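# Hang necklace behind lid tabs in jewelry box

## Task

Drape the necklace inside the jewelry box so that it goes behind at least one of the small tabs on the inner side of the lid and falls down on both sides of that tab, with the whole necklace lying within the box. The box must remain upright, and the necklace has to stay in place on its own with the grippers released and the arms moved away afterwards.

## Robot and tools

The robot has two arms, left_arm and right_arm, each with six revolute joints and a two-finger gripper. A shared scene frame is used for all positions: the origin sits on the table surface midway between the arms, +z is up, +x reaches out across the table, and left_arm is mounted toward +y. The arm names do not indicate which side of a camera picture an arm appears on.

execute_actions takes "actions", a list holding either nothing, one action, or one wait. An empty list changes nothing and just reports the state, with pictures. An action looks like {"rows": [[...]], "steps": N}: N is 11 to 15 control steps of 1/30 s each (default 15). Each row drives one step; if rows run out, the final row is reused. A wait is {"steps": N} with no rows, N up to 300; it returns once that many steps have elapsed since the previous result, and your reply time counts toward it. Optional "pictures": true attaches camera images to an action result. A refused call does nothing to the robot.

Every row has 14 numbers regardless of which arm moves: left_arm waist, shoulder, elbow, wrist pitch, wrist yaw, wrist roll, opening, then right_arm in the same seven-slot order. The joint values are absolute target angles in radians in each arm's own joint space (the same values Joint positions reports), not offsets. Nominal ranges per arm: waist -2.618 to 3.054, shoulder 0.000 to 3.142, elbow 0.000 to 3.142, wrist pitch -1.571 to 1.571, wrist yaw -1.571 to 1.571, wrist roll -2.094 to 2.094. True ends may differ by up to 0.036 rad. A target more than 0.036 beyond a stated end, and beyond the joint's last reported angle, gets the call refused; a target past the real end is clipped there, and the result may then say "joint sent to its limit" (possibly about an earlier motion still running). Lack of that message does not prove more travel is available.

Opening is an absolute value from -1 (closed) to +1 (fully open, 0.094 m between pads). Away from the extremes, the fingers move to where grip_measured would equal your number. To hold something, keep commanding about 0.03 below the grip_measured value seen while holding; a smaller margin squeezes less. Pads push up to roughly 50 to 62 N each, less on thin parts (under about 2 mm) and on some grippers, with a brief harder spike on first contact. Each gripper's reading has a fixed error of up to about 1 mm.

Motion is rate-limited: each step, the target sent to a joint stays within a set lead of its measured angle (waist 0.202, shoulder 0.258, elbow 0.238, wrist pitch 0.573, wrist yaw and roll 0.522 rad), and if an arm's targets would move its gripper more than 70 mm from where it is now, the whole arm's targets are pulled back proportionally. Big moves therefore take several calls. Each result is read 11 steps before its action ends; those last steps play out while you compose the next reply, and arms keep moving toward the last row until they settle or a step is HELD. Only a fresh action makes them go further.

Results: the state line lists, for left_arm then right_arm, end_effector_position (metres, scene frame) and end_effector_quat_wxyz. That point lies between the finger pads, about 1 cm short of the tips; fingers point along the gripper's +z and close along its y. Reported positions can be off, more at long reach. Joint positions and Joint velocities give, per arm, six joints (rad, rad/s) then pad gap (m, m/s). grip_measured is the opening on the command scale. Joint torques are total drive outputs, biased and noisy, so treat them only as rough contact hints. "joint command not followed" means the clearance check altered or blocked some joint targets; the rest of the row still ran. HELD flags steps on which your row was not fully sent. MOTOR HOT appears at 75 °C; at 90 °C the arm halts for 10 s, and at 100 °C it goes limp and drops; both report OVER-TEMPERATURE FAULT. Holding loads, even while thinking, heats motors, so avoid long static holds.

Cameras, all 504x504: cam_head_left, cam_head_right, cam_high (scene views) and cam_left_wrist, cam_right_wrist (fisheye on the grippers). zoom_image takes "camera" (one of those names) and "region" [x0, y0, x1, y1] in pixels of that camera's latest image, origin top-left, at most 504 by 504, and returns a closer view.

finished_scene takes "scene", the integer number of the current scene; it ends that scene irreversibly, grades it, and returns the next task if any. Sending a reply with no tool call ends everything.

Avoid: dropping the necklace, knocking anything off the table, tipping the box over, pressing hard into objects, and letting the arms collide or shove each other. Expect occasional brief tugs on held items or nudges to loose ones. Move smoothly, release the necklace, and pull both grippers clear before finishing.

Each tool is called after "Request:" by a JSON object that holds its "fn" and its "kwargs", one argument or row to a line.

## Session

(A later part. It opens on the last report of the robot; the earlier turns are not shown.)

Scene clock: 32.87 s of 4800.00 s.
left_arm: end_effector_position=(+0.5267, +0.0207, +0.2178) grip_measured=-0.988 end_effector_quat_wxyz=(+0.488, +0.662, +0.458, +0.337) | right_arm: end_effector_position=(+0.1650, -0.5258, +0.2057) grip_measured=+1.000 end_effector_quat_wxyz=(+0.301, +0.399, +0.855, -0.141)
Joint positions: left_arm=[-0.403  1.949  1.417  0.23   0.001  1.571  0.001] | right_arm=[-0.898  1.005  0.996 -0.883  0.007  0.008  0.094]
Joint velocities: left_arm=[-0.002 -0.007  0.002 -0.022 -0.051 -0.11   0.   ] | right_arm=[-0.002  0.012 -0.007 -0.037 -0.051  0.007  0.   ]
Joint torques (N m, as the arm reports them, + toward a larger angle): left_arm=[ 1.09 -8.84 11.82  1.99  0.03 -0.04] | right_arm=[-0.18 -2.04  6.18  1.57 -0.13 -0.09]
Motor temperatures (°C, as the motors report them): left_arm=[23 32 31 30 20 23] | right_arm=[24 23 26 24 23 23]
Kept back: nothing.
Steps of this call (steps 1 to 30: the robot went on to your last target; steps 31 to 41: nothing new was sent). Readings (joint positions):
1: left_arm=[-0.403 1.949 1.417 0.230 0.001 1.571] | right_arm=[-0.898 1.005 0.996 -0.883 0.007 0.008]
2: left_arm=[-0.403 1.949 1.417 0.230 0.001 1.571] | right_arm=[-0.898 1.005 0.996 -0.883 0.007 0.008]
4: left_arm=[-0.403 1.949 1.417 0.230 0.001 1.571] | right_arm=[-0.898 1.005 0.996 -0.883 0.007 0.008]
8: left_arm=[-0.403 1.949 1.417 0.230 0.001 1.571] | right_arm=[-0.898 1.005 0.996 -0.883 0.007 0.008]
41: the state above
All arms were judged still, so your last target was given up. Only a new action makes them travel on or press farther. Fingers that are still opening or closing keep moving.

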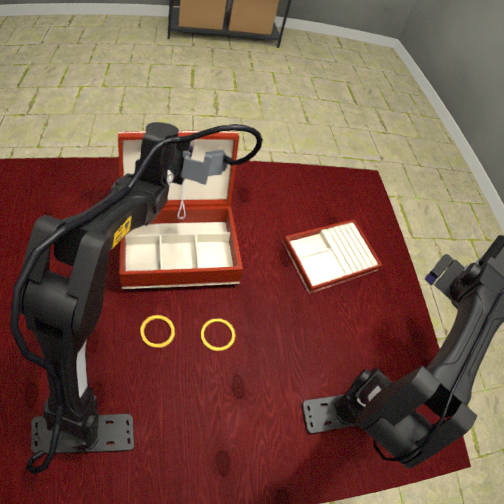

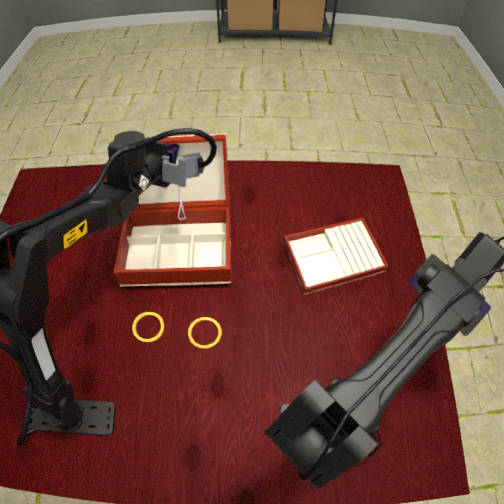

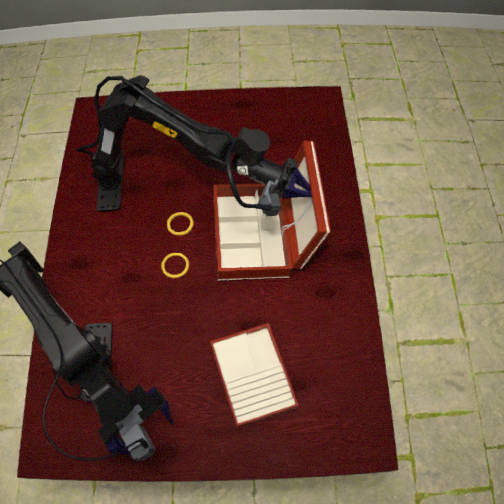

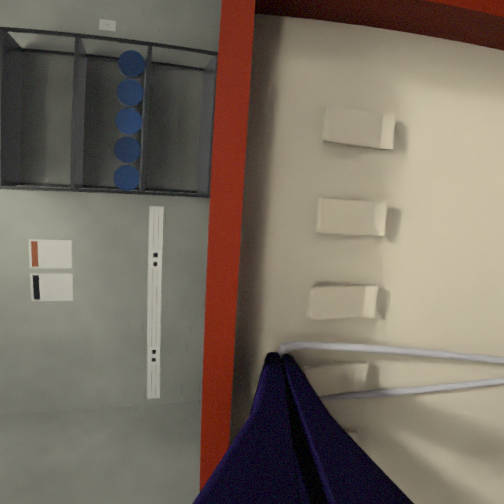

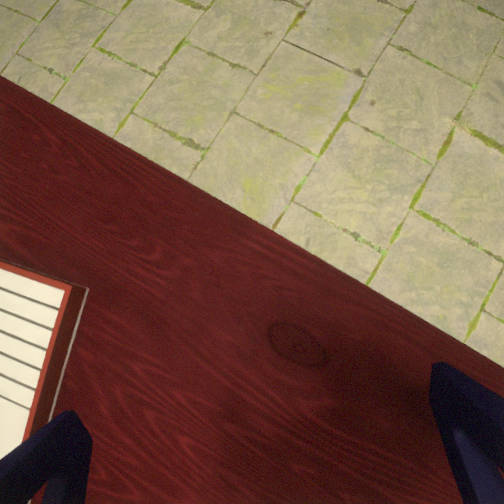

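Request:
{"fn": "execute_actions", "kwargs": {
  "actions": [
    {"rows":[[-0.385,1.966,1.448,0.212,0,1.57,-1,-0.9,1.0,1.0,-0.9,0,0,1],[-0.383,1.966,1.448,0.212,0,1.57,-1,-0.9,1.0,1.0,-0.9,0,0,1],[-0.383,1.966,1.448,0.212,0,1.57,-1,-0.9,1.0,1.0,-0.9,0,0,1],[-0.383,1.966,1.448,0.212,0,1.57,-1,-0.9,1.0,1.0,-0.9,0,0,1],[-0.383,1.966,1.448,0.212,0,1.57,-1,-0.9,1.0,1.0,-0.9,0,0,1],[-0.383,1.966,1.448,0.212,0,1.57,-0.9,-0.9,1.0,1.0,-0.9,0,0,1],[-0.383,1.966,1.448,0.212,0,1.57,-0.8,-0.9,1.0,1.0,-0.9,0,0,1]],"steps":15}
  ],
  "pictures": true
}}

Request:
{"fn": "zoom_image", "kwargs": {
  "camera": "cam_left_wrist",
  "region": [200,260,440,500]
}}

Scene clock: 33.80 s of 4800.00 s.
left_arm: end_effector_position=(+0.5269, +0.0213, +0.2178) grip_measured=-0.988 end_effector_quat_wxyz=(+0.487, +0.662, +0.459, +0.338) | right_arm: end_effector_position=(+0.1650, -0.5258, +0.2057) grip_measured=+1.000 end_effector_quat_wxyz=(+0.301, +0.399, +0.855, -0.141)
Joint positions: left_arm=[-0.402  1.949  1.417  0.23   0.001  1.571  0.001] | right_arm=[-0.898  1.005  0.996 -0.883  0.007  0.008  0.094]
Joint velocities: left_arm=[ 0.002  0.007 -0.007  0.051 -0.007 -0.066 -0.001] | right_arm=[ 0.012  0.007 -0.002 -0.022 -0.081  0.022  0.   ]
Joint torques (N m, as the arm reports them, + toward a larger angle): left_arm=[ 1.37 -8.86 11.84  2.01  0.02 -0.04] | right_arm=[-0.32 -1.92  6.31  1.62 -0.12 -0.11]
Motor temperatures (°C, as the motors report them): left_arm=[23 32 32 30 20 23] | right_arm=[24 23 26 24 23 23]
Steps of this call (steps 1 to 24: nothing new was sent; steps 25 to 28: the first 4 steps of this action). Readings (joint positions):
25: left_arm=[-0.403 1.949 1.417 0.230 0.001 1.571] | right_arm=[-0.898 1.005 0.996 -0.883 0.007 0.008]
26: left_arm=[-0.403 1.949 1.417 0.230 0.001 1.571] | right_arm=[-0.898 1.005 0.996 -0.883 0.007 0.008]
28: the state above

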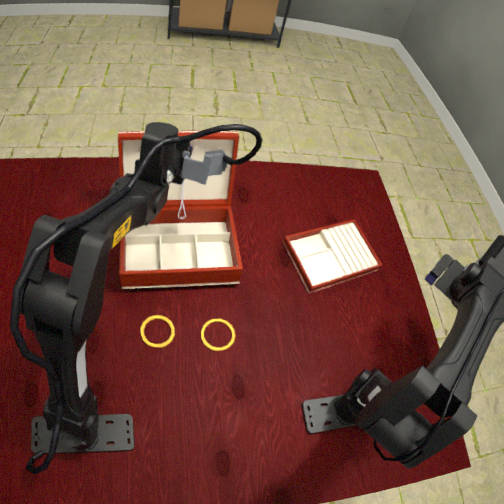

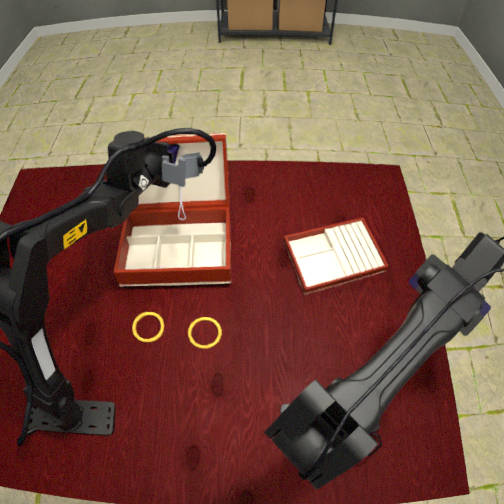

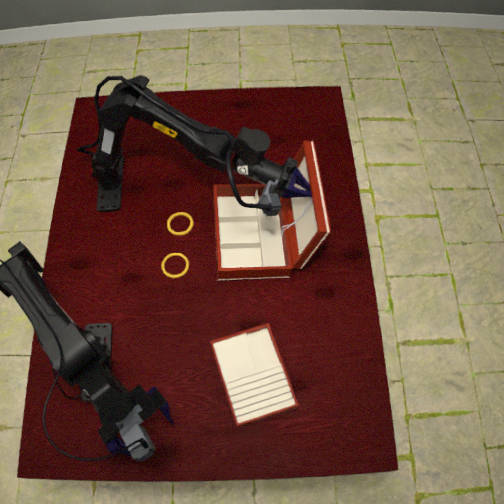

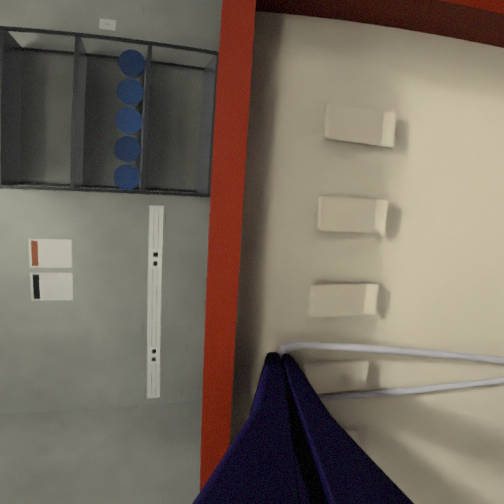

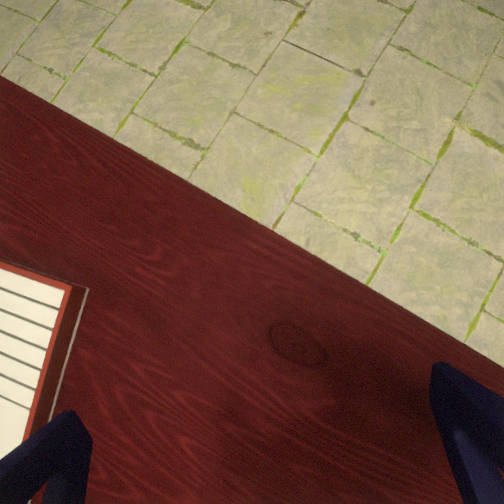

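Region (200, 260, 440, 500) of cam_left_wrist's 504x504 image, scaled by 2.100, with more detail than that image has.

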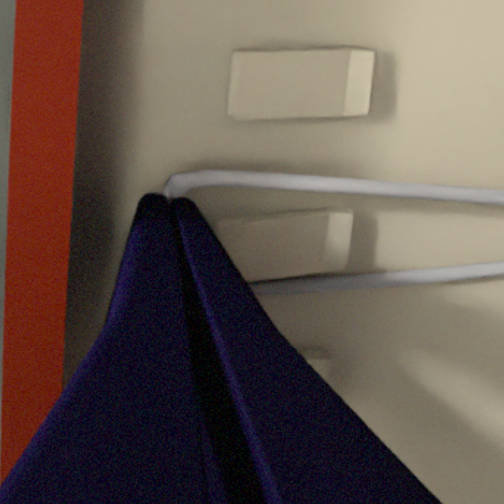

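Request:
{"fn": "execute_actions", "kwargs": {
  "actions": [
    {"rows":[[-0.383,1.966,1.448,0.212,0,1.57,-0.82,-0.9,1.0,1.0,-0.9,0,0,1]],"steps":15}
  ]
}}

Request:
{"fn": "execute_actions", "kwargs": {
  "actions": []
}}

Request:
{"fn": "zoom_image", "kwargs": {
  "camera": "cam_left_wrist",
  "region": [200,260,440,500]
}}

Scene clock: 34.30 s of 4800.00 s.
left_arm: end_effector_position=(+0.5278, +0.0229, +0.2172) grip_measured=-0.822 end_effector_quat_wxyz=(+0.488, +0.659, +0.462, +0.336) | right_arm: end_effector_position=(+0.1650, -0.5258, +0.2057) grip_measured=+1.000 end_effector_quat_wxyz=(+0.301, +0.399, +0.855, -0.141)
Joint positions: left_arm=[-0.399  1.95   1.417  0.231  0.001  1.563  0.008] | right_arm=[-0.898  1.005  0.996 -0.883  0.007  0.008  0.094]
Joint velocities: left_arm=[ 0.007  0.002  0.002 -0.125  0.051  0.007  0.   ] | right_arm=[-0.012  0.002 -0.012 -0.007 -0.007 -0.007  0.   ]
Joint torques (N m, as the arm reports them, + toward a larger angle): left_arm=[ 1.3  -8.94 11.8   1.99  0.02  0.01] | right_arm=[-0.28 -2.    6.29  1.58 -0.06 -0.1 ]
Motor temperatures (°C, as the motors report them): left_arm=[23 32 32 30 20 23] | right_arm=[24 23 26 24 23 23]
Steps of this call (steps 1 to 11: the last 11 steps of your previous action; steps 12 to 15: the first 4 steps of this action). Readings (joint positions):
12: left_arm=[-0.399 1.950 1.417 0.231 0.001 1.563] | right_arm=[-0.898 1.005 0.996 -0.883 0.007 0.008]
13: left_arm=[-0.399 1.950 1.417 0.231 0.001 1.563] | right_arm=[-0.898 1.005 0.996 -0.883 0.007 0.008]
15: the state above

Scene clock: 34.67 s of 4800.00 s.
left_arm: end_effector_position=(+0.5278, +0.0229, +0.2172) grip_measured=-0.822 end_effector_quat_wxyz=(+0.488, +0.659, +0.462, +0.336) | right_arm: end_effector_position=(+0.1650, -0.5258, +0.2057) grip_measured=+1.000 end_effector_quat_wxyz=(+0.301, +0.399, +0.855, -0.141)
Joint positions: left_arm=[-0.399  1.95   1.417  0.231  0.001  1.563  0.008] | right_arm=[-0.898  1.005  0.996 -0.883  0.007  0.008  0.094]
Joint velocities: left_arm=[-0.012  0.002  0.002  0.081  0.037  0.007  0.001] | right_arm=[-0.007  0.002  0.002  0.022 -0.051 -0.066  0.   ]
Joint torques (N m, as the arm reports them, + toward a larger angle): left_arm=[ 1.24 -8.99 11.82  1.99  0.02  0.03] | right_arm=[-0.08 -1.93  6.33  1.55 -0.11 -0.07]
Motor temperatures (°C, as the motors report them): left_arm=[23 33 32 30 20 23] | right_arm=[24 23 26 24 23 23]
Kept back: nothing.
Steps of this call (steps 1 to 11: the last 11 steps of your previous action). Readings (joint positions):
1: left_arm=[-0.399 1.950 1.417 0.231 0.001 1.563] | right_arm=[-0.898 1.005 0.996 -0.883 0.007 0.008]
2: left_arm=[-0.399 1.950 1.417 0.231 0.001 1.563] | right_arm=[-0.898 1.005 0.996 -0.883 0.007 0.008]
4: left_arm=[-0.399 1.950 1.417 0.231 0.001 1.563] | right_arm=[-0.898 1.005 0.996 -0.883 0.007 0.008]
8: left_arm=[-0.399 1.950 1.417 0.231 0.001 1.563] | right_arm=[-0.898 1.005 0.996 -0.883 0.007 0.008]
11: the state above

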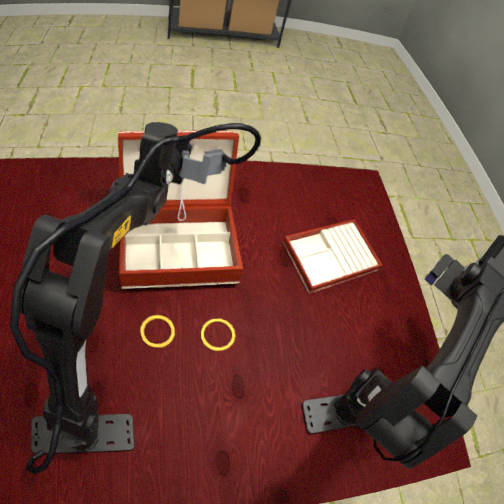

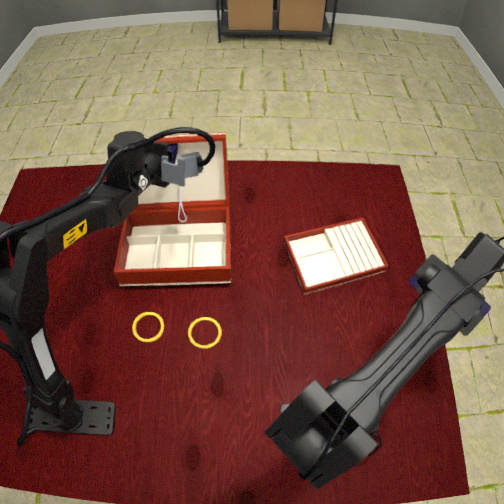

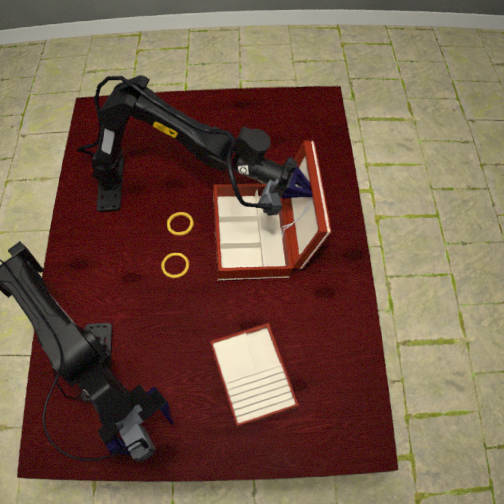

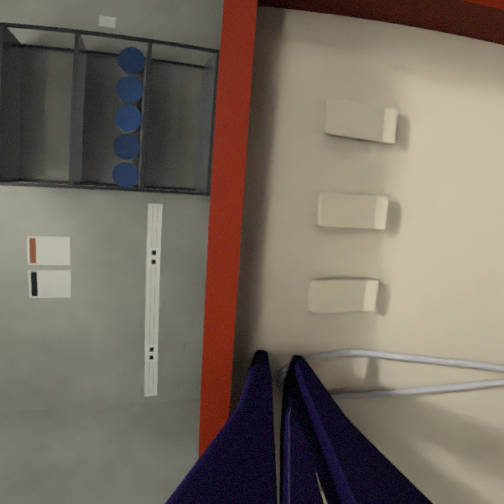

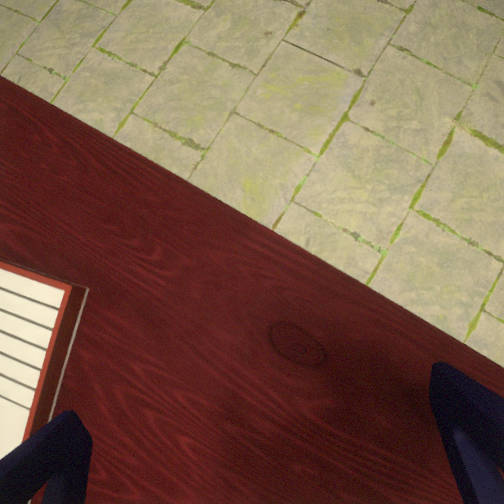

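Region (200, 260, 440, 500) of cam_left_wrist's 504x504 image, scaled by 2.100, with more detail than that image has.

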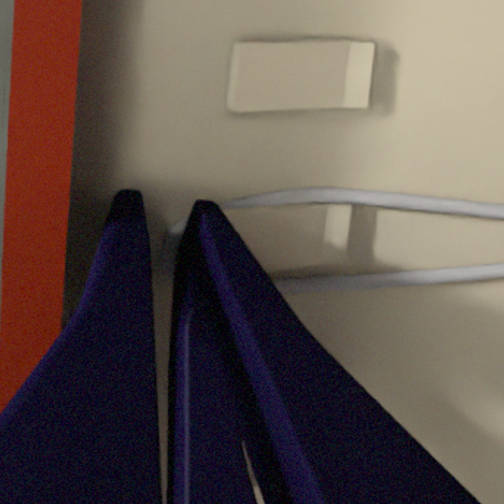

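Request:
{"fn": "execute_actions", "kwargs": {
  "actions": [
    {"rows":[[-0.385,1.956,1.40,0.212,0,1.57,-0.9,-0.9,1.0,1.0,-0.9,0,0,1],[-0.385,1.946,1.39,0.212,0,1.57,-0.9,-0.9,1.0,1.0,-0.9,0,0,1],[-0.385,1.938,1.38,0.213,0,1.57,-0.9,-0.9,1.0,1.0,-0.9,0,0,1],[-0.385,1.93,1.37,0.214,0,1.57,-0.9,-0.9,1.0,1.0,-0.9,0,0,1],[-0.385,1.922,1.36,0.215,0,1.57,-0.9,-0.9,1.0,1.0,-0.9,0,0,1],[-0.385,1.914,1.35,0.216,0,1.57,-0.9,-0.9,1.0,1.0,-0.9,0,0,1]],"steps":15}
  ]
}}

Request:
{"fn": "execute_actions", "kwargs": {
  "actions": []
}}

Request:
{"fn": "zoom_image", "kwargs": {
  "camera": "cam_left_wrist",
  "region": [200,260,440,500]
}}

Scene clock: 35.80 s of 4800.00 s.
left_arm: end_effector_position=(+0.5269, +0.0232, +0.2154) grip_measured=-0.898 end_effector_quat_wxyz=(+0.487, +0.661, +0.462, +0.337) | right_arm: end_effector_position=(+0.1650, -0.5258, +0.2057) grip_measured=+1.000 end_effector_quat_wxyz=(+0.301, +0.399, +0.855, -0.141)
Joint positions: left_arm=[-0.399  1.949  1.411  0.233  0.001  1.567  0.005] | right_arm=[-0.898  1.005  0.996 -0.883  0.007  0.008  0.094]
Joint velocities: left_arm=[ 0.002 -0.051 -0.168  0.198 -0.066  0.022 -0.001] | right_arm=[-0.007  0.012 -0.002  0.051 -0.022 -0.022  0.   ]
Joint torques (N m, as the arm reports them, + toward a larger angle): left_arm=[  1.11 -11.24   6.67   1.68   0.03  -0.06] | right_arm=[-0.19 -2.1   6.39  1.56 -0.07 -0.11]
Motor temperatures (°C, as the motors report them): left_arm=[23 33 32 30 20 23] | right_arm=[24 23 26 24 23 23]
Steps of this call (steps 1 to 15: the robot went on to your last target; steps 16 to 30: nothing new was sent; steps 31 to 34: the first 4 steps of this action). Readings (joint positions):
31: left_arm=[-0.399 1.950 1.417 0.231 0.001 1.564] | right_arm=[-0.898 1.005 0.996 -0.883 0.007 0.008]
32: left_arm=[-0.399 1.950 1.417 0.231 0.001 1.565] | right_arm=[-0.898 1.005 0.996 -0.883 0.007 0.008]
34: the state above

Scene clock: 36.17 s of 4800.00 s.
left_arm: end_effector_position=(+0.5209, +0.0254, +0.2173) grip_measured=-0.899 end_effector_quat_wxyz=(+0.488, +0.660, +0.460, +0.338) | right_arm: end_effector_position=(+0.1650, -0.5258, +0.2057) grip_measured=+1.000 end_effector_quat_wxyz=(+0.301, +0.399, +0.855, -0.141)
Joint positions: left_arm=[-0.399  1.924  1.379  0.245  0.002  1.569  0.005] | right_arm=[-0.898  1.005  0.996 -0.883  0.007  0.008  0.094]
Joint velocities: left_arm=[-0.002 -0.002 -0.012 -0.037 -0.051  0.022 -0.001] | right_arm=[ 0.002 -0.007  0.002  0.007 -0.037 -0.037  0.   ]
Joint torques (N m, as the arm reports them, + toward a larger angle): left_arm=[  1.07 -10.52   6.76   1.89   0.02  -0.02] | right_arm=[-0.25 -2.01  6.37  1.57 -0.11 -0.11]
Motor temperatures (°C, as the motors report them): left_arm=[23 33 32 30 20 23] | right_arm=[24 23 26 24 23 23]
Kept back: nothing.
Steps of this call (steps 1 to 11: the last 11 steps of your previous action). Readings (joint positions):
1: left_arm=[-0.399 1.946 1.404 0.239 0.001 1.567] | right_arm=[-0.898 1.005 0.996 -0.883 0.007 0.008]
2: left_arm=[-0.399 1.940 1.397 0.243 0.001 1.567] | right_arm=[-0.898 1.005 0.996 -0.883 0.007 0.008]
4: left_arm=[-0.399 1.928 1.384 0.245 0.002 1.568] | right_arm=[-0.898 1.005 0.996 -0.883 0.007 0.008]
8: left_arm=[-0.399 1.924 1.379 0.245 0.002 1.568] | right_arm=[-0.898 1.005 0.996 -0.883 0.007 0.008]
11: the state above

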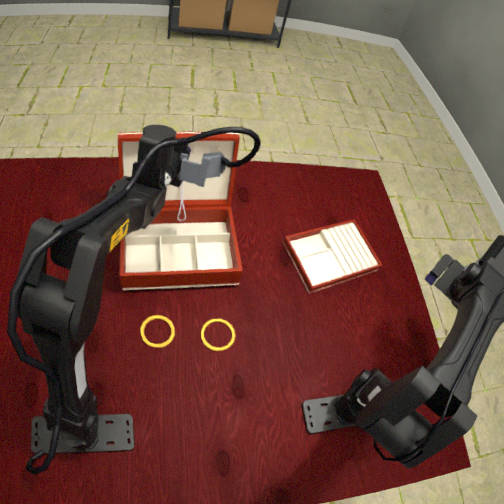

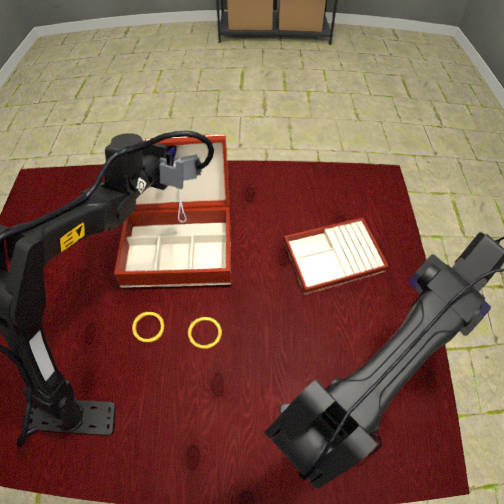

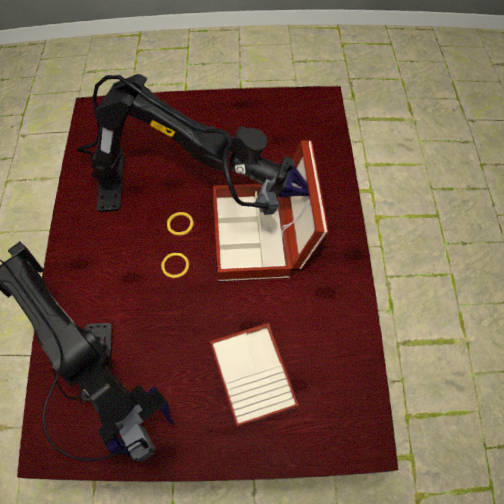

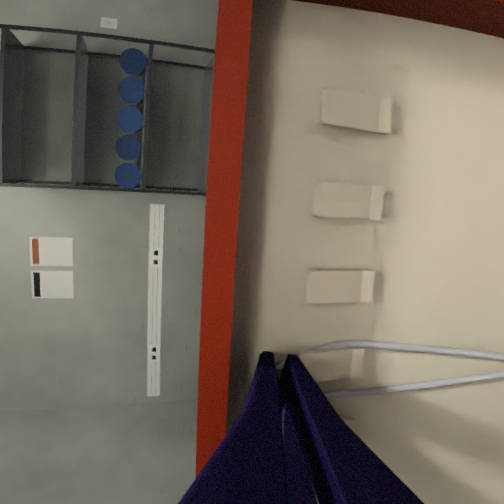

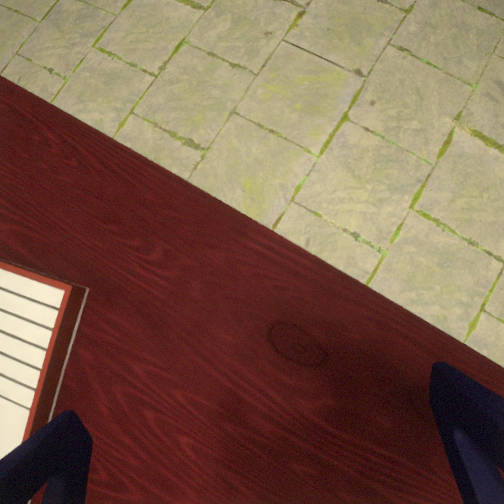

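Region (200, 260, 440, 500) of cam_left_wrist's 504x504 image, scaled by 2.100, with more detail than that image has.

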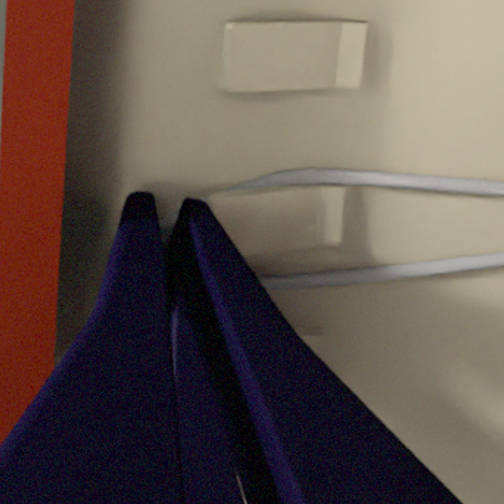

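Request:
{"fn": "execute_actions", "kwargs": {
  "actions": [
    {"rows":[[-0.385,1.906,1.34,0.216,0,1.57,-0.9,-0.9,1.0,1.0,-0.9,0,0,1],[-0.385,1.898,1.33,0.217,0,1.57,-0.9,-0.9,1.0,1.0,-0.9,0,0,1],[-0.385,1.89,1.32,0.218,0,1.57,-0.9,-0.9,1.0,1.0,-0.9,0,0,1],[-0.385,1.882,1.31,0.219,0,1.57,-0.9,-0.9,1.0,1.0,-0.9,0,0,1]],"steps":15}
  ]
}}

Request:
{"fn": "execute_actions", "kwargs": {
  "actions": []
}}

Request:
{"fn": "zoom_image", "kwargs": {
  "camera": "cam_left_wrist",
  "region": [200,260,440,500]
}}

Scene clock: 36.87 s of 4800.00 s.
left_arm: end_effector_position=(+0.5173, +0.0267, +0.2178) grip_measured=-0.899 end_effector_quat_wxyz=(+0.489, +0.660, +0.460, +0.339) | right_arm: end_effector_position=(+0.1650, -0.5258, +0.2057) grip_measured=+1.000 end_effector_quat_wxyz=(+0.301, +0.399, +0.855, -0.141)
Joint positions: left_arm=[-0.399  1.909  1.359  0.254  0.002  1.569  0.005] | right_arm=[-0.898  1.005  0.996 -0.883  0.007  0.008  0.094]
Joint velocities: left_arm=[ 0.002 -0.252 -0.271  0.037 -0.066 -0.007 -0.   ] | right_arm=[ 0.002  0.022 -0.012 -0.037 -0.022 -0.037  0.   ]
Joint torques (N m, as the arm reports them, + toward a larger angle): left_arm=[  1.03 -10.65   6.44   1.78   0.03  -0.04] | right_arm=[ 0.01 -2.08  6.26  1.58 -0.15 -0.1 ]
Motor temperatures (°C, as the motors report them): left_arm=[23 33 32 30 20 23] | right_arm=[24 23 26 24 23 23]
Steps of this call (steps 1 to 17: the robot went on to your last target; steps 18 to 21: the first 4 steps of this action). Readings (joint positions):
18: left_arm=[-0.399 1.924 1.379 0.245 0.002 1.569] | right_arm=[-0.898 1.005 0.996 -0.883 0.007 0.008]
19: left_arm=[-0.399 1.922 1.376 0.247 0.002 1.569] | right_arm=[-0.898 1.005 0.996 -0.883 0.007 0.008]
21: the state above

Scene clock: 37.23 s of 4800.00 s.
left_arm: end_effector_position=(+0.5127, +0.0283, +0.2189) grip_measured=-0.899 end_effector_quat_wxyz=(+0.489, +0.660, +0.460, +0.338) | right_arm: end_effector_position=(+0.1650, -0.5258, +0.2057) grip_measured=+1.000 end_effector_quat_wxyz=(+0.301, +0.399, +0.855, -0.141)
Joint positions: left_arm=[-0.399  1.89   1.338  0.254  0.002  1.569  0.005] | right_arm=[-0.898  1.005  0.996 -0.883  0.007  0.008  0.094]
Joint velocities: left_arm=[-0.007  0.007 -0.017  0.007  0.022 -0.066  0.001] | right_arm=[ 0.002  0.027  0.017  0.007 -0.037 -0.007  0.   ]
Joint torques (N m, as the arm reports them, + toward a larger angle): left_arm=[  1.09 -10.21   6.7    1.84   0.02  -0.03] | right_arm=[ 0.   -1.92  6.34  1.6  -0.11 -0.1 ]
Motor temperatures (°C, as the motors report them): left_arm=[23 33 32 30 20 23] | right_arm=[24 23 26 24 23 23]
Kept back: nothing.
Steps of this call (steps 1 to 11: the last 11 steps of your previous action). Readings (joint positions):
1: left_arm=[-0.399 1.901 1.350 0.254 0.002 1.569] | right_arm=[-0.898 1.005 0.996 -0.883 0.007 0.008]
2: left_arm=[-0.399 1.895 1.344 0.254 0.002 1.569] | right_arm=[-0.898 1.005 0.996 -0.883 0.007 0.008]
4: left_arm=[-0.399 1.891 1.339 0.254 0.002 1.569] | right_arm=[-0.898 1.005 0.996 -0.883 0.007 0.008]
8: left_arm=[-0.399 1.890 1.338 0.254 0.002 1.569] | right_arm=[-0.898 1.005 0.996 -0.883 0.007 0.008]
11: the state above

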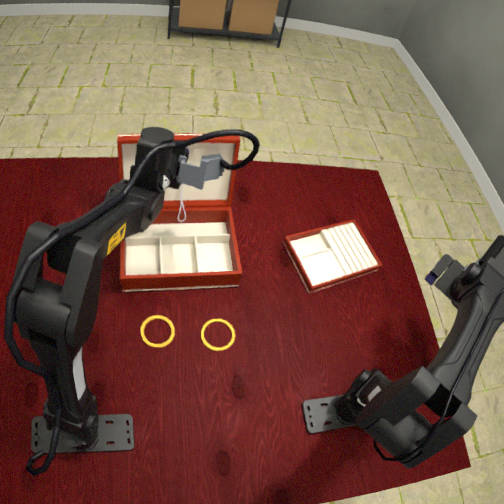

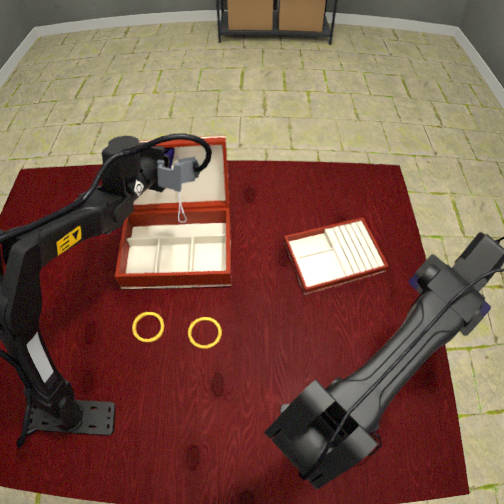

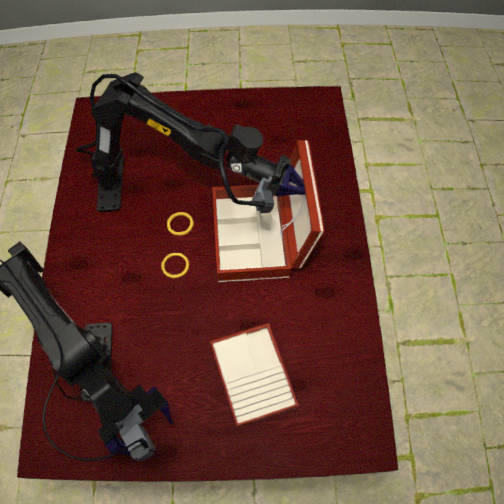

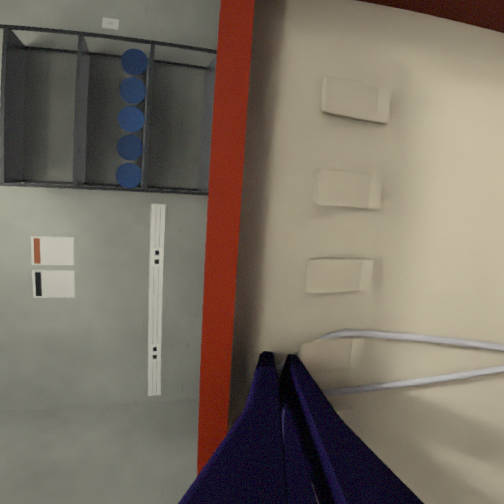

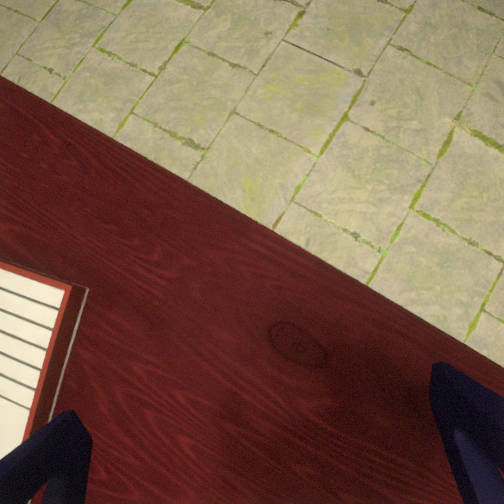

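Region (200, 260, 440, 500) of cam_left_wrist's 504x504 image, scaled by 2.100, with more detail than that image has.

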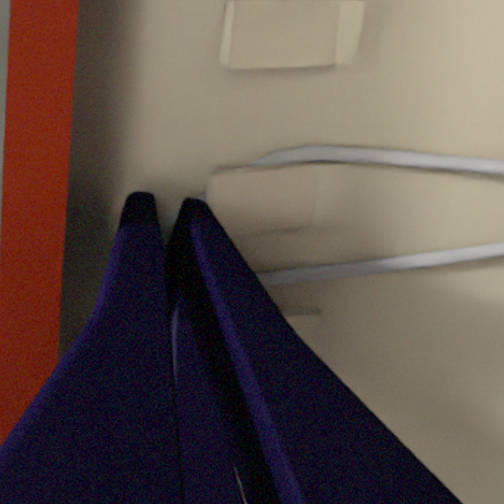

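Request:
{"fn": "execute_actions", "kwargs": {
  "actions": [
    {"rows":[[-0.385,1.874,1.29,0.215,0,1.57,-0.93,-0.9,1.0,1.0,-0.9,0,0,1],[-0.385,1.866,1.28,0.215,0,1.57,-0.93,-0.9,1.0,1.0,-0.9,0,0,1],[-0.385,1.858,1.27,0.215,0,1.57,-0.93,-0.9,1.0,1.0,-0.9,0,0,1],[-0.385,1.85,1.26,0.215,0,1.57,-0.93,-0.9,1.0,1.0,-0.9,0,0,1]],"steps":15}
  ]
}}

Request:
{"fn": "execute_actions", "kwargs": {
  "actions": []
}}

Request:
{"fn": "zoom_image", "kwargs": {
  "camera": "cam_left_wrist",
  "region": [200,200,500,500]
}}

Scene clock: 37.90 s of 4800.00 s.
left_arm: end_effector_position=(+0.5080, +0.0300, +0.2185) grip_measured=-0.928 end_effector_quat_wxyz=(+0.489, +0.660, +0.459, +0.338) | right_arm: end_effector_position=(+0.1650, -0.5258, +0.2057) grip_measured=+1.000 end_effector_quat_wxyz=(+0.301, +0.399, +0.855, -0.141)
Joint positions: left_arm=[-0.399  1.873  1.312  0.264  0.003  1.569  0.003] | right_arm=[-0.898  1.005  0.996 -0.883  0.007  0.008  0.094]
Joint velocities: left_arm=[-0.017 -0.247 -0.31   0.037  0.022 -0.007 -0.002] | right_arm=[-0.012  0.002 -0.002 -0.051 -0.007 -0.007  0.   ]
Joint torques (N m, as the arm reports them, + toward a larger angle): left_arm=[  1.1  -10.03   6.23   1.67   0.02  -0.03] | right_arm=[-0.21 -2.06  6.32  1.56 -0.11 -0.1 ]
Motor temperatures (°C, as the motors report them): left_arm=[23 34 31 30 20 23] | right_arm=[24 23 26 24 23 23]
Steps of this call (steps 1 to 16: the robot went on to your last target; steps 17 to 20: the first 4 steps of this action). Readings (joint positions):
17: left_arm=[-0.399 1.890 1.337 0.255 0.002 1.569] | right_arm=[-0.898 1.005 0.996 -0.883 0.007 0.008]
18: left_arm=[-0.399 1.887 1.330 0.259 0.002 1.569] | right_arm=[-0.898 1.005 0.996 -0.883 0.007 0.008]
20: the state above

Scene clock: 38.27 s of 4800.00 s.
left_arm: end_effector_position=(+0.5013, +0.0339, +0.2092) grip_measured=-0.929 end_effector_quat_wxyz=(+0.479, +0.667, +0.465, +0.332) | right_arm: end_effector_position=(+0.1650, -0.5258, +0.2057) grip_measured=+1.000 end_effector_quat_wxyz=(+0.301, +0.399, +0.855, -0.141)
Joint positions: left_arm=[-0.396  1.856  1.282  0.248  0.004  1.57   0.003] | right_arm=[-0.898  1.005  0.996 -0.883  0.007  0.008  0.094]
Joint velocities: left_arm=[-0.007 -0.007  0.027 -0.007  0.037  0.022  0.001] | right_arm=[ 0.017 -0.022 -0.017  0.095  0.007 -0.007  0.   ]
Joint torques (N m, as the arm reports them, + toward a larger angle): left_arm=[ 0.92 -9.67  7.31  1.91 -0.02 -0.02] | right_arm=[-0.14 -1.95  6.32  1.58 -0.09 -0.13]
Motor temperatures (°C, as the motors report them): left_arm=[23 34 31 30 20 23] | right_arm=[24 23 26 24 23 23]
Kept back: nothing.
Steps of this call (steps 1 to 11: the last 11 steps of your previous action). Readings (joint positions):
1: left_arm=[-0.399 1.865 1.304 0.264 0.003 1.569] | right_arm=[-0.898 1.005 0.996 -0.883 0.007 0.008]
2: left_arm=[-0.399 1.859 1.298 0.264 0.004 1.569] | right_arm=[-0.898 1.005 0.996 -0.883 0.007 0.008]
4: left_arm=[-0.398 1.856 1.292 0.264 0.004 1.569] | right_arm=[-0.898 1.005 0.996 -0.883 0.007 0.008]
8: left_arm=[-0.396 1.856 1.283 0.253 0.004 1.569] | right_arm=[-0.898 1.005 0.996 -0.883 0.007 0.008]
11: the state above

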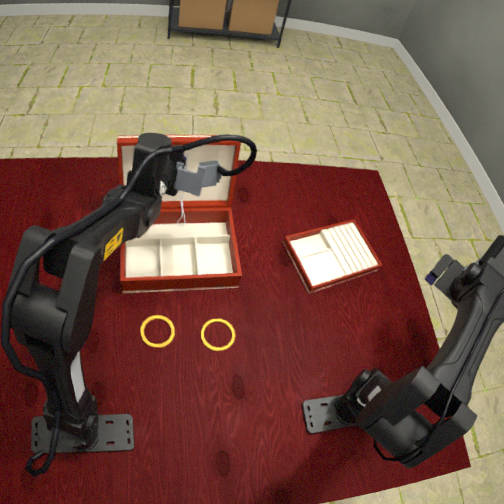

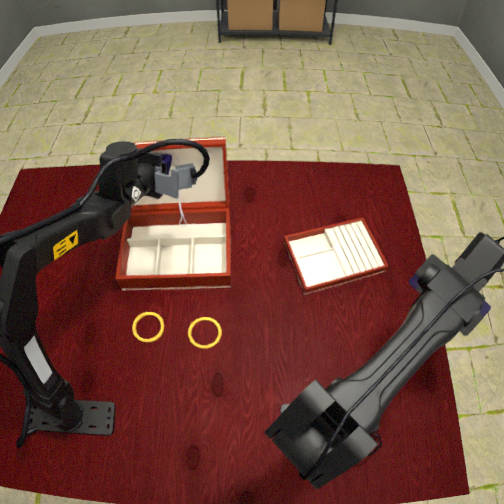

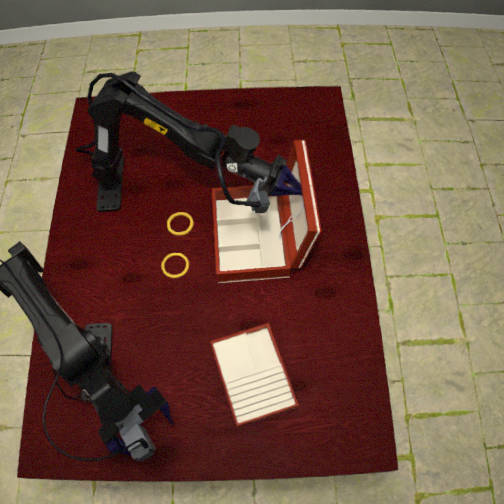

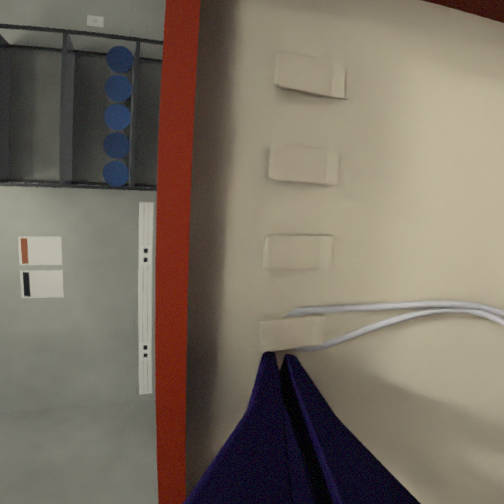

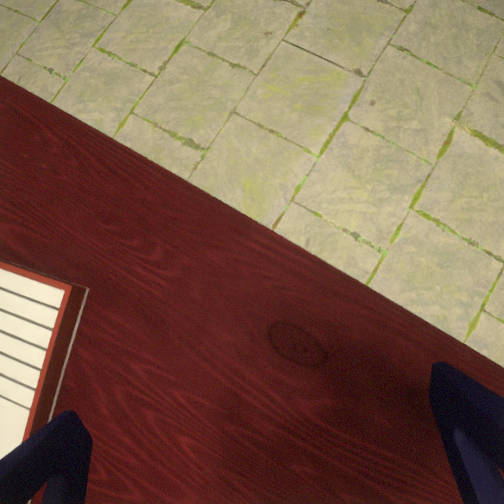

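Region (200, 200, 500, 500) of cam_left_wrist's 504x504 image, scaled by 1.680, with more detail than that image has.

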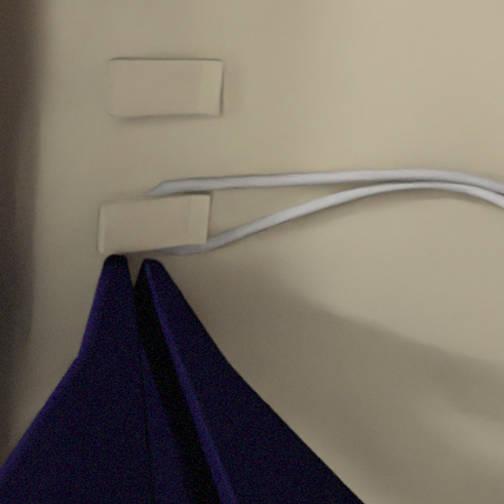

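Request:
{"fn": "execute_actions", "kwargs": {
  "actions": [
    {"rows":[[-0.385,1.83,1.25,0.22,0,1.57,-0.93,-0.9,1.0,1.0,-0.9,0,0,1],[-0.385,1.81,1.225,0.222,0,1.57,-0.93,-0.9,1.0,1.0,-0.9,0,0,1],[-0.385,1.79,1.2,0.225,0,1.57,-0.93,-0.9,1.0,1.0,-0.9,0,0,1],[-0.385,1.77,1.175,0.228,0,1.57,-0.93,-0.9,1.0,1.0,-0.9,0,0,1],[-0.385,1.74,1.145,0.23,0,1.57,-0.93,-0.9,1.0,1.0,-0.9,0,0,1],[-0.385,1.71,1.115,0.235,0,1.57,-0.93,-0.9,1.0,1.0,-0.9,0,0,1],[-0.385,1.68,1.09,0.24,0,1.57,-0.93,-0.9,1.0,1.0,-0.9,0,0,1],[-0.385,1.65,1.065,0.24,0,1.57,-0.93,-0.9,1.0,1.0,-0.9,0,0,1],[-0.385,1.6,1.04,0.24,0,1.57,-0.93,-0.9,1.0,1.0,-0.9,0,0,1],[-0.385,1.55,1.02,0.23,0,1.57,-0.93,-0.9,1.0,1.0,-0.9,0,0,1],[-0.385,1.5,1.0,0.22,0,1.57,-0.93,-0.9,1.0,1.0,-0.9,0,0,1],[-0.385,1.44,0.98,0.2,0,1.57,-0.93,-0.9,1.0,1.0,-0.9,0,0,1],[-0.385,1.38,0.96,0.18,0,1.57,-0.93,-0.9,1.0,1.0,-0.9,0,0,1],[-0.385,1.3,0.94,0.15,0,1.57,-0.93,-0.9,1.0,1.0,-0.9,0,0,1],[-0.385,1.2,0.92,0.1,0,1.57,-0.93,-0.9,1.0,1.0,-0.9,0,0,1]],"steps":15}
  ]
}}

Request:
{"fn": "execute_actions", "kwargs": {
  "actions": [
    {"rows":[[-0.3,1.1,0.92,0,0,1.4,-0.9,-0.9,1.0,1.0,-0.9,0,0,1],[-0.2,1.0,0.92,-0.1,0,1.3,-0.9,-0.9,1.0,1.0,-0.9,0,0,1]],"steps":15}
  ]
}}

Request:
{"fn": "execute_actions", "kwargs": {
  "actions": [
    {"steps":15}
  ],
  "pictures": true
}}

Request:
{"fn": "zoom_image", "kwargs": {
  "camera": "cam_head_right",
  "region": [90,110,270,290]
}}

Scene clock: 39.43 s of 4800.00 s.
left_arm: end_effector_position=(+0.4923, +0.0373, +0.2049) grip_measured=-0.929 end_effector_quat_wxyz=(+0.474, +0.670, +0.467, +0.329) | right_arm: end_effector_position=(+0.1650, -0.5258, +0.2057) grip_measured=+1.000 end_effector_quat_wxyz=(+0.301, +0.399, +0.855, -0.141)
Joint positions: left_arm=[-0.396  1.827  1.24   0.246  0.004  1.57   0.003] | right_arm=[-0.898  1.005  0.996 -0.883  0.007  0.008  0.094]
Joint velocities: left_arm=[ 0.007 -0.505 -0.706 -0.007  0.007 -0.022 -0.   ] | right_arm=[-0.012 -0.007  0.002  0.022  0.022 -0.022  0.   ]
Joint torques (N m, as the arm reports them, + toward a larger angle): left_arm=[  0.84 -10.99   7.21   1.99  -0.01  -0.04] | right_arm=[-0.06 -2.08  6.22  1.59 -0.1  -0.06]
Motor temperatures (°C, as the motors report them): left_arm=[23 34 31 30 20 23] | right_arm=[24 23 26 24 23 23]
Steps of this call (steps 1 to 30: the robot went on to your last target; step 31: nothing new was sent; steps 32 to 35: the first 4 steps of this action). Readings (joint positions):
32: left_arm=[-0.396 1.856 1.282 0.245 0.004 1.570] | right_arm=[-0.898 1.005 0.996 -0.883 0.007 0.008]
33: left_arm=[-0.396 1.853 1.277 0.246 0.004 1.570] | right_arm=[-0.898 1.005 0.996 -0.883 0.007 0.008]
35: the state above

Scene clock: 39.93 s of 4800.00 s.
left_arm: end_effector_position=(+0.3593, +0.1348, +0.3494) grip_measured=-0.902 end_effector_quat_wxyz=(+0.553, +0.557, +0.488, +0.382) | right_arm: end_effector_position=(+0.1650, -0.5258, +0.2057) grip_measured=+1.000 end_effector_quat_wxyz=(+0.301, +0.399, +0.855, -0.141)
Joint positions: left_arm=[-0.278  1.114  0.945  0.073  0.013  1.458  0.005] | right_arm=[-0.898  1.005  0.996 -0.883  0.007  0.008  0.094]
Joint velocities: left_arm=[ 1.355 -1.814  0.002 -0.725 -0.11  -0.989  0.001] | right_arm=[-0.012 -0.007 -0.002 -0.037 -0.051  0.007  0.   ]
Joint torques (N m, as the arm reports them, + toward a larger angle): left_arm=[-0.32 -3.27  7.32  1.61  0.02 -0.15] | right_arm=[-0.04 -2.03  6.28  1.56 -0.12 -0.08]
Motor temperatures (°C, as the motors report them): left_arm=[23 34 31 31 20 23] | right_arm=[24 23 26 24 23 23]
Steps of this call (steps 1 to 11: the last 11 steps of your previous action; steps 12 to 15: the first 4 steps of this action). Readings (joint positions):
12: left_arm=[-0.388 1.317 0.949 0.155 0.008 1.552] | right_arm=[-0.898 1.005 0.996 -0.883 0.007 0.008]
13: left_arm=[-0.364 1.246 0.945 0.123 0.015 1.522] | right_arm=[-0.898 1.005 0.996 -0.883 0.007 0.008]
15: the state above

Scene clock: 40.43 s of 4800.00 s.
left_arm: end_effector_position=(+0.3340, +0.1747, +0.3587) grip_measured=-0.902 end_effector_quat_wxyz=(+0.553, +0.502, +0.554, +0.368) | right_arm: end_effector_position=(+0.1650, -0.5258, +0.2057) grip_measured=+1.000 end_effector_quat_wxyz=(+0.301, +0.399, +0.855, -0.141)
Joint positions: left_arm=[-0.197  0.992  0.945 -0.07  -0.004  1.322  0.005] | right_arm=[-0.898  1.005  0.996 -0.883  0.007  0.008  0.094]
Joint velocities: left_arm=[-0.012  0.012 -0.022 -0.066  0.007 -0.037 -0.   ] | right_arm=[ 0.007 -0.022 -0.002  0.007 -0.022  0.037  0.   ]
Joint torques (N m, as the arm reports them, + toward a larger angle): left_arm=[-0.15 -1.31  7.21  2.    0.08 -0.19] | right_arm=[-0.23 -1.88  6.11  1.61 -0.15 -0.09]
Motor temperatures (°C, as the motors report them): left_arm=[23 34 31 31 20 23] | right_arm=[24 23 26 24 23 23]
Kept back: nothing.
Steps of this call (steps 1 to 11: the last 11 steps of your previous action; steps 12 to 15: the robot went on to your last target). Readings (joint positions):
1: left_arm=[-0.237 1.058 0.945 0.052 0.006 1.429] | right_arm=[-0.898 1.005 0.996 -0.883 0.007 0.008]
2: left_arm=[-0.210 1.015 0.945 0.042 -0.001 1.406] | right_arm=[-0.898 1.005 0.996 -0.883 0.007 0.008]
4: left_arm=[-0.197 0.976 0.945 0.031 -0.005 1.372] | right_arm=[-0.898 1.005 0.996 -0.883 0.007 0.008]
8: left_arm=[-0.197 0.986 0.945 -0.027 -0.004 1.339] | right_arm=[-0.898 1.005 0.996 -0.883 0.007 0.008]
15: the state above

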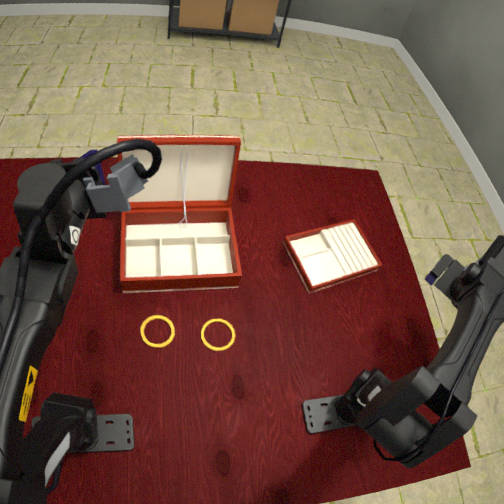

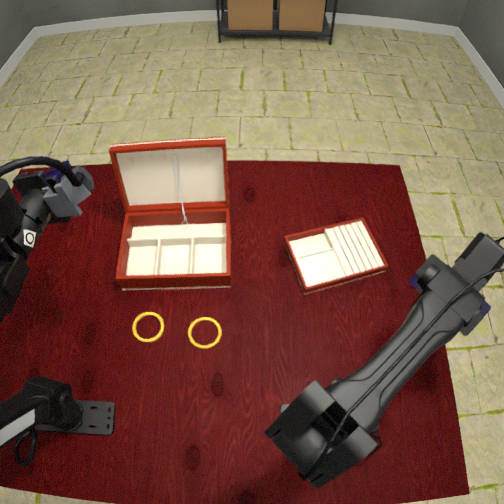

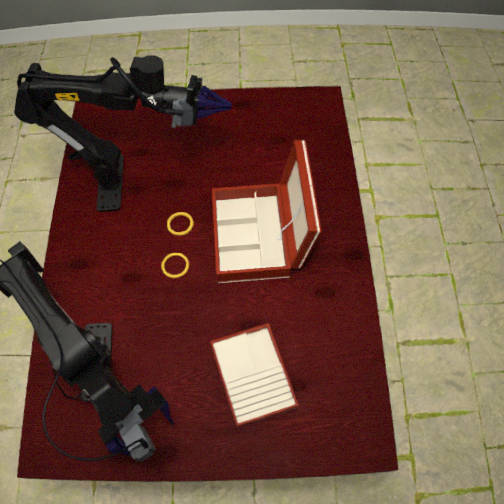

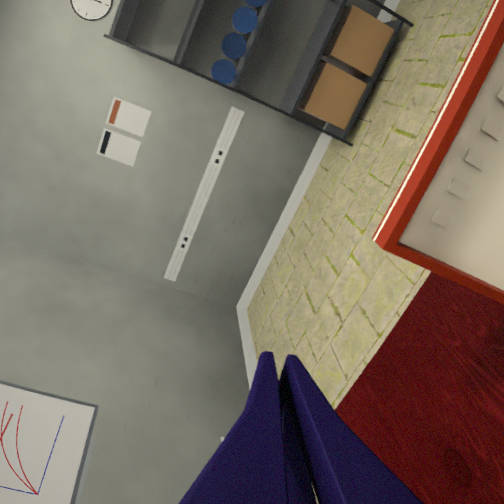

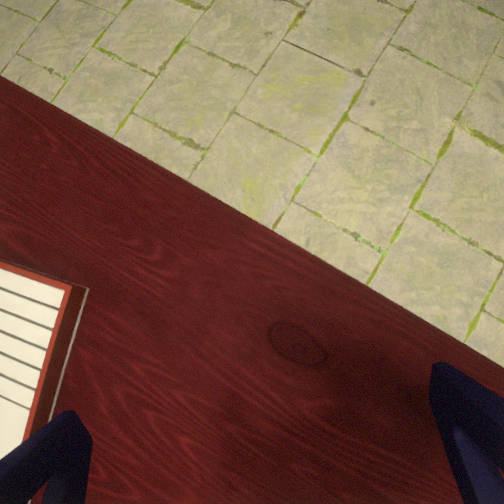

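Region (90, 110, 270, 290) of cam_head_right's 504x504 image, scaled by 2.800, with more detail than that image has.

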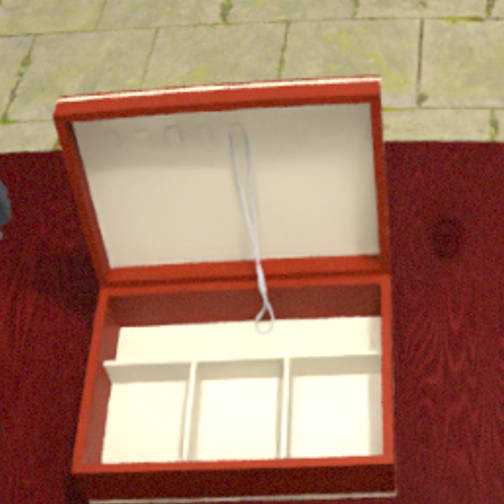

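Hanging behind the tab, inside the box.

Request:
{"fn": "finished_scene", "kwargs": {
  "scene": 2
}}

The scene is finished: the task was done.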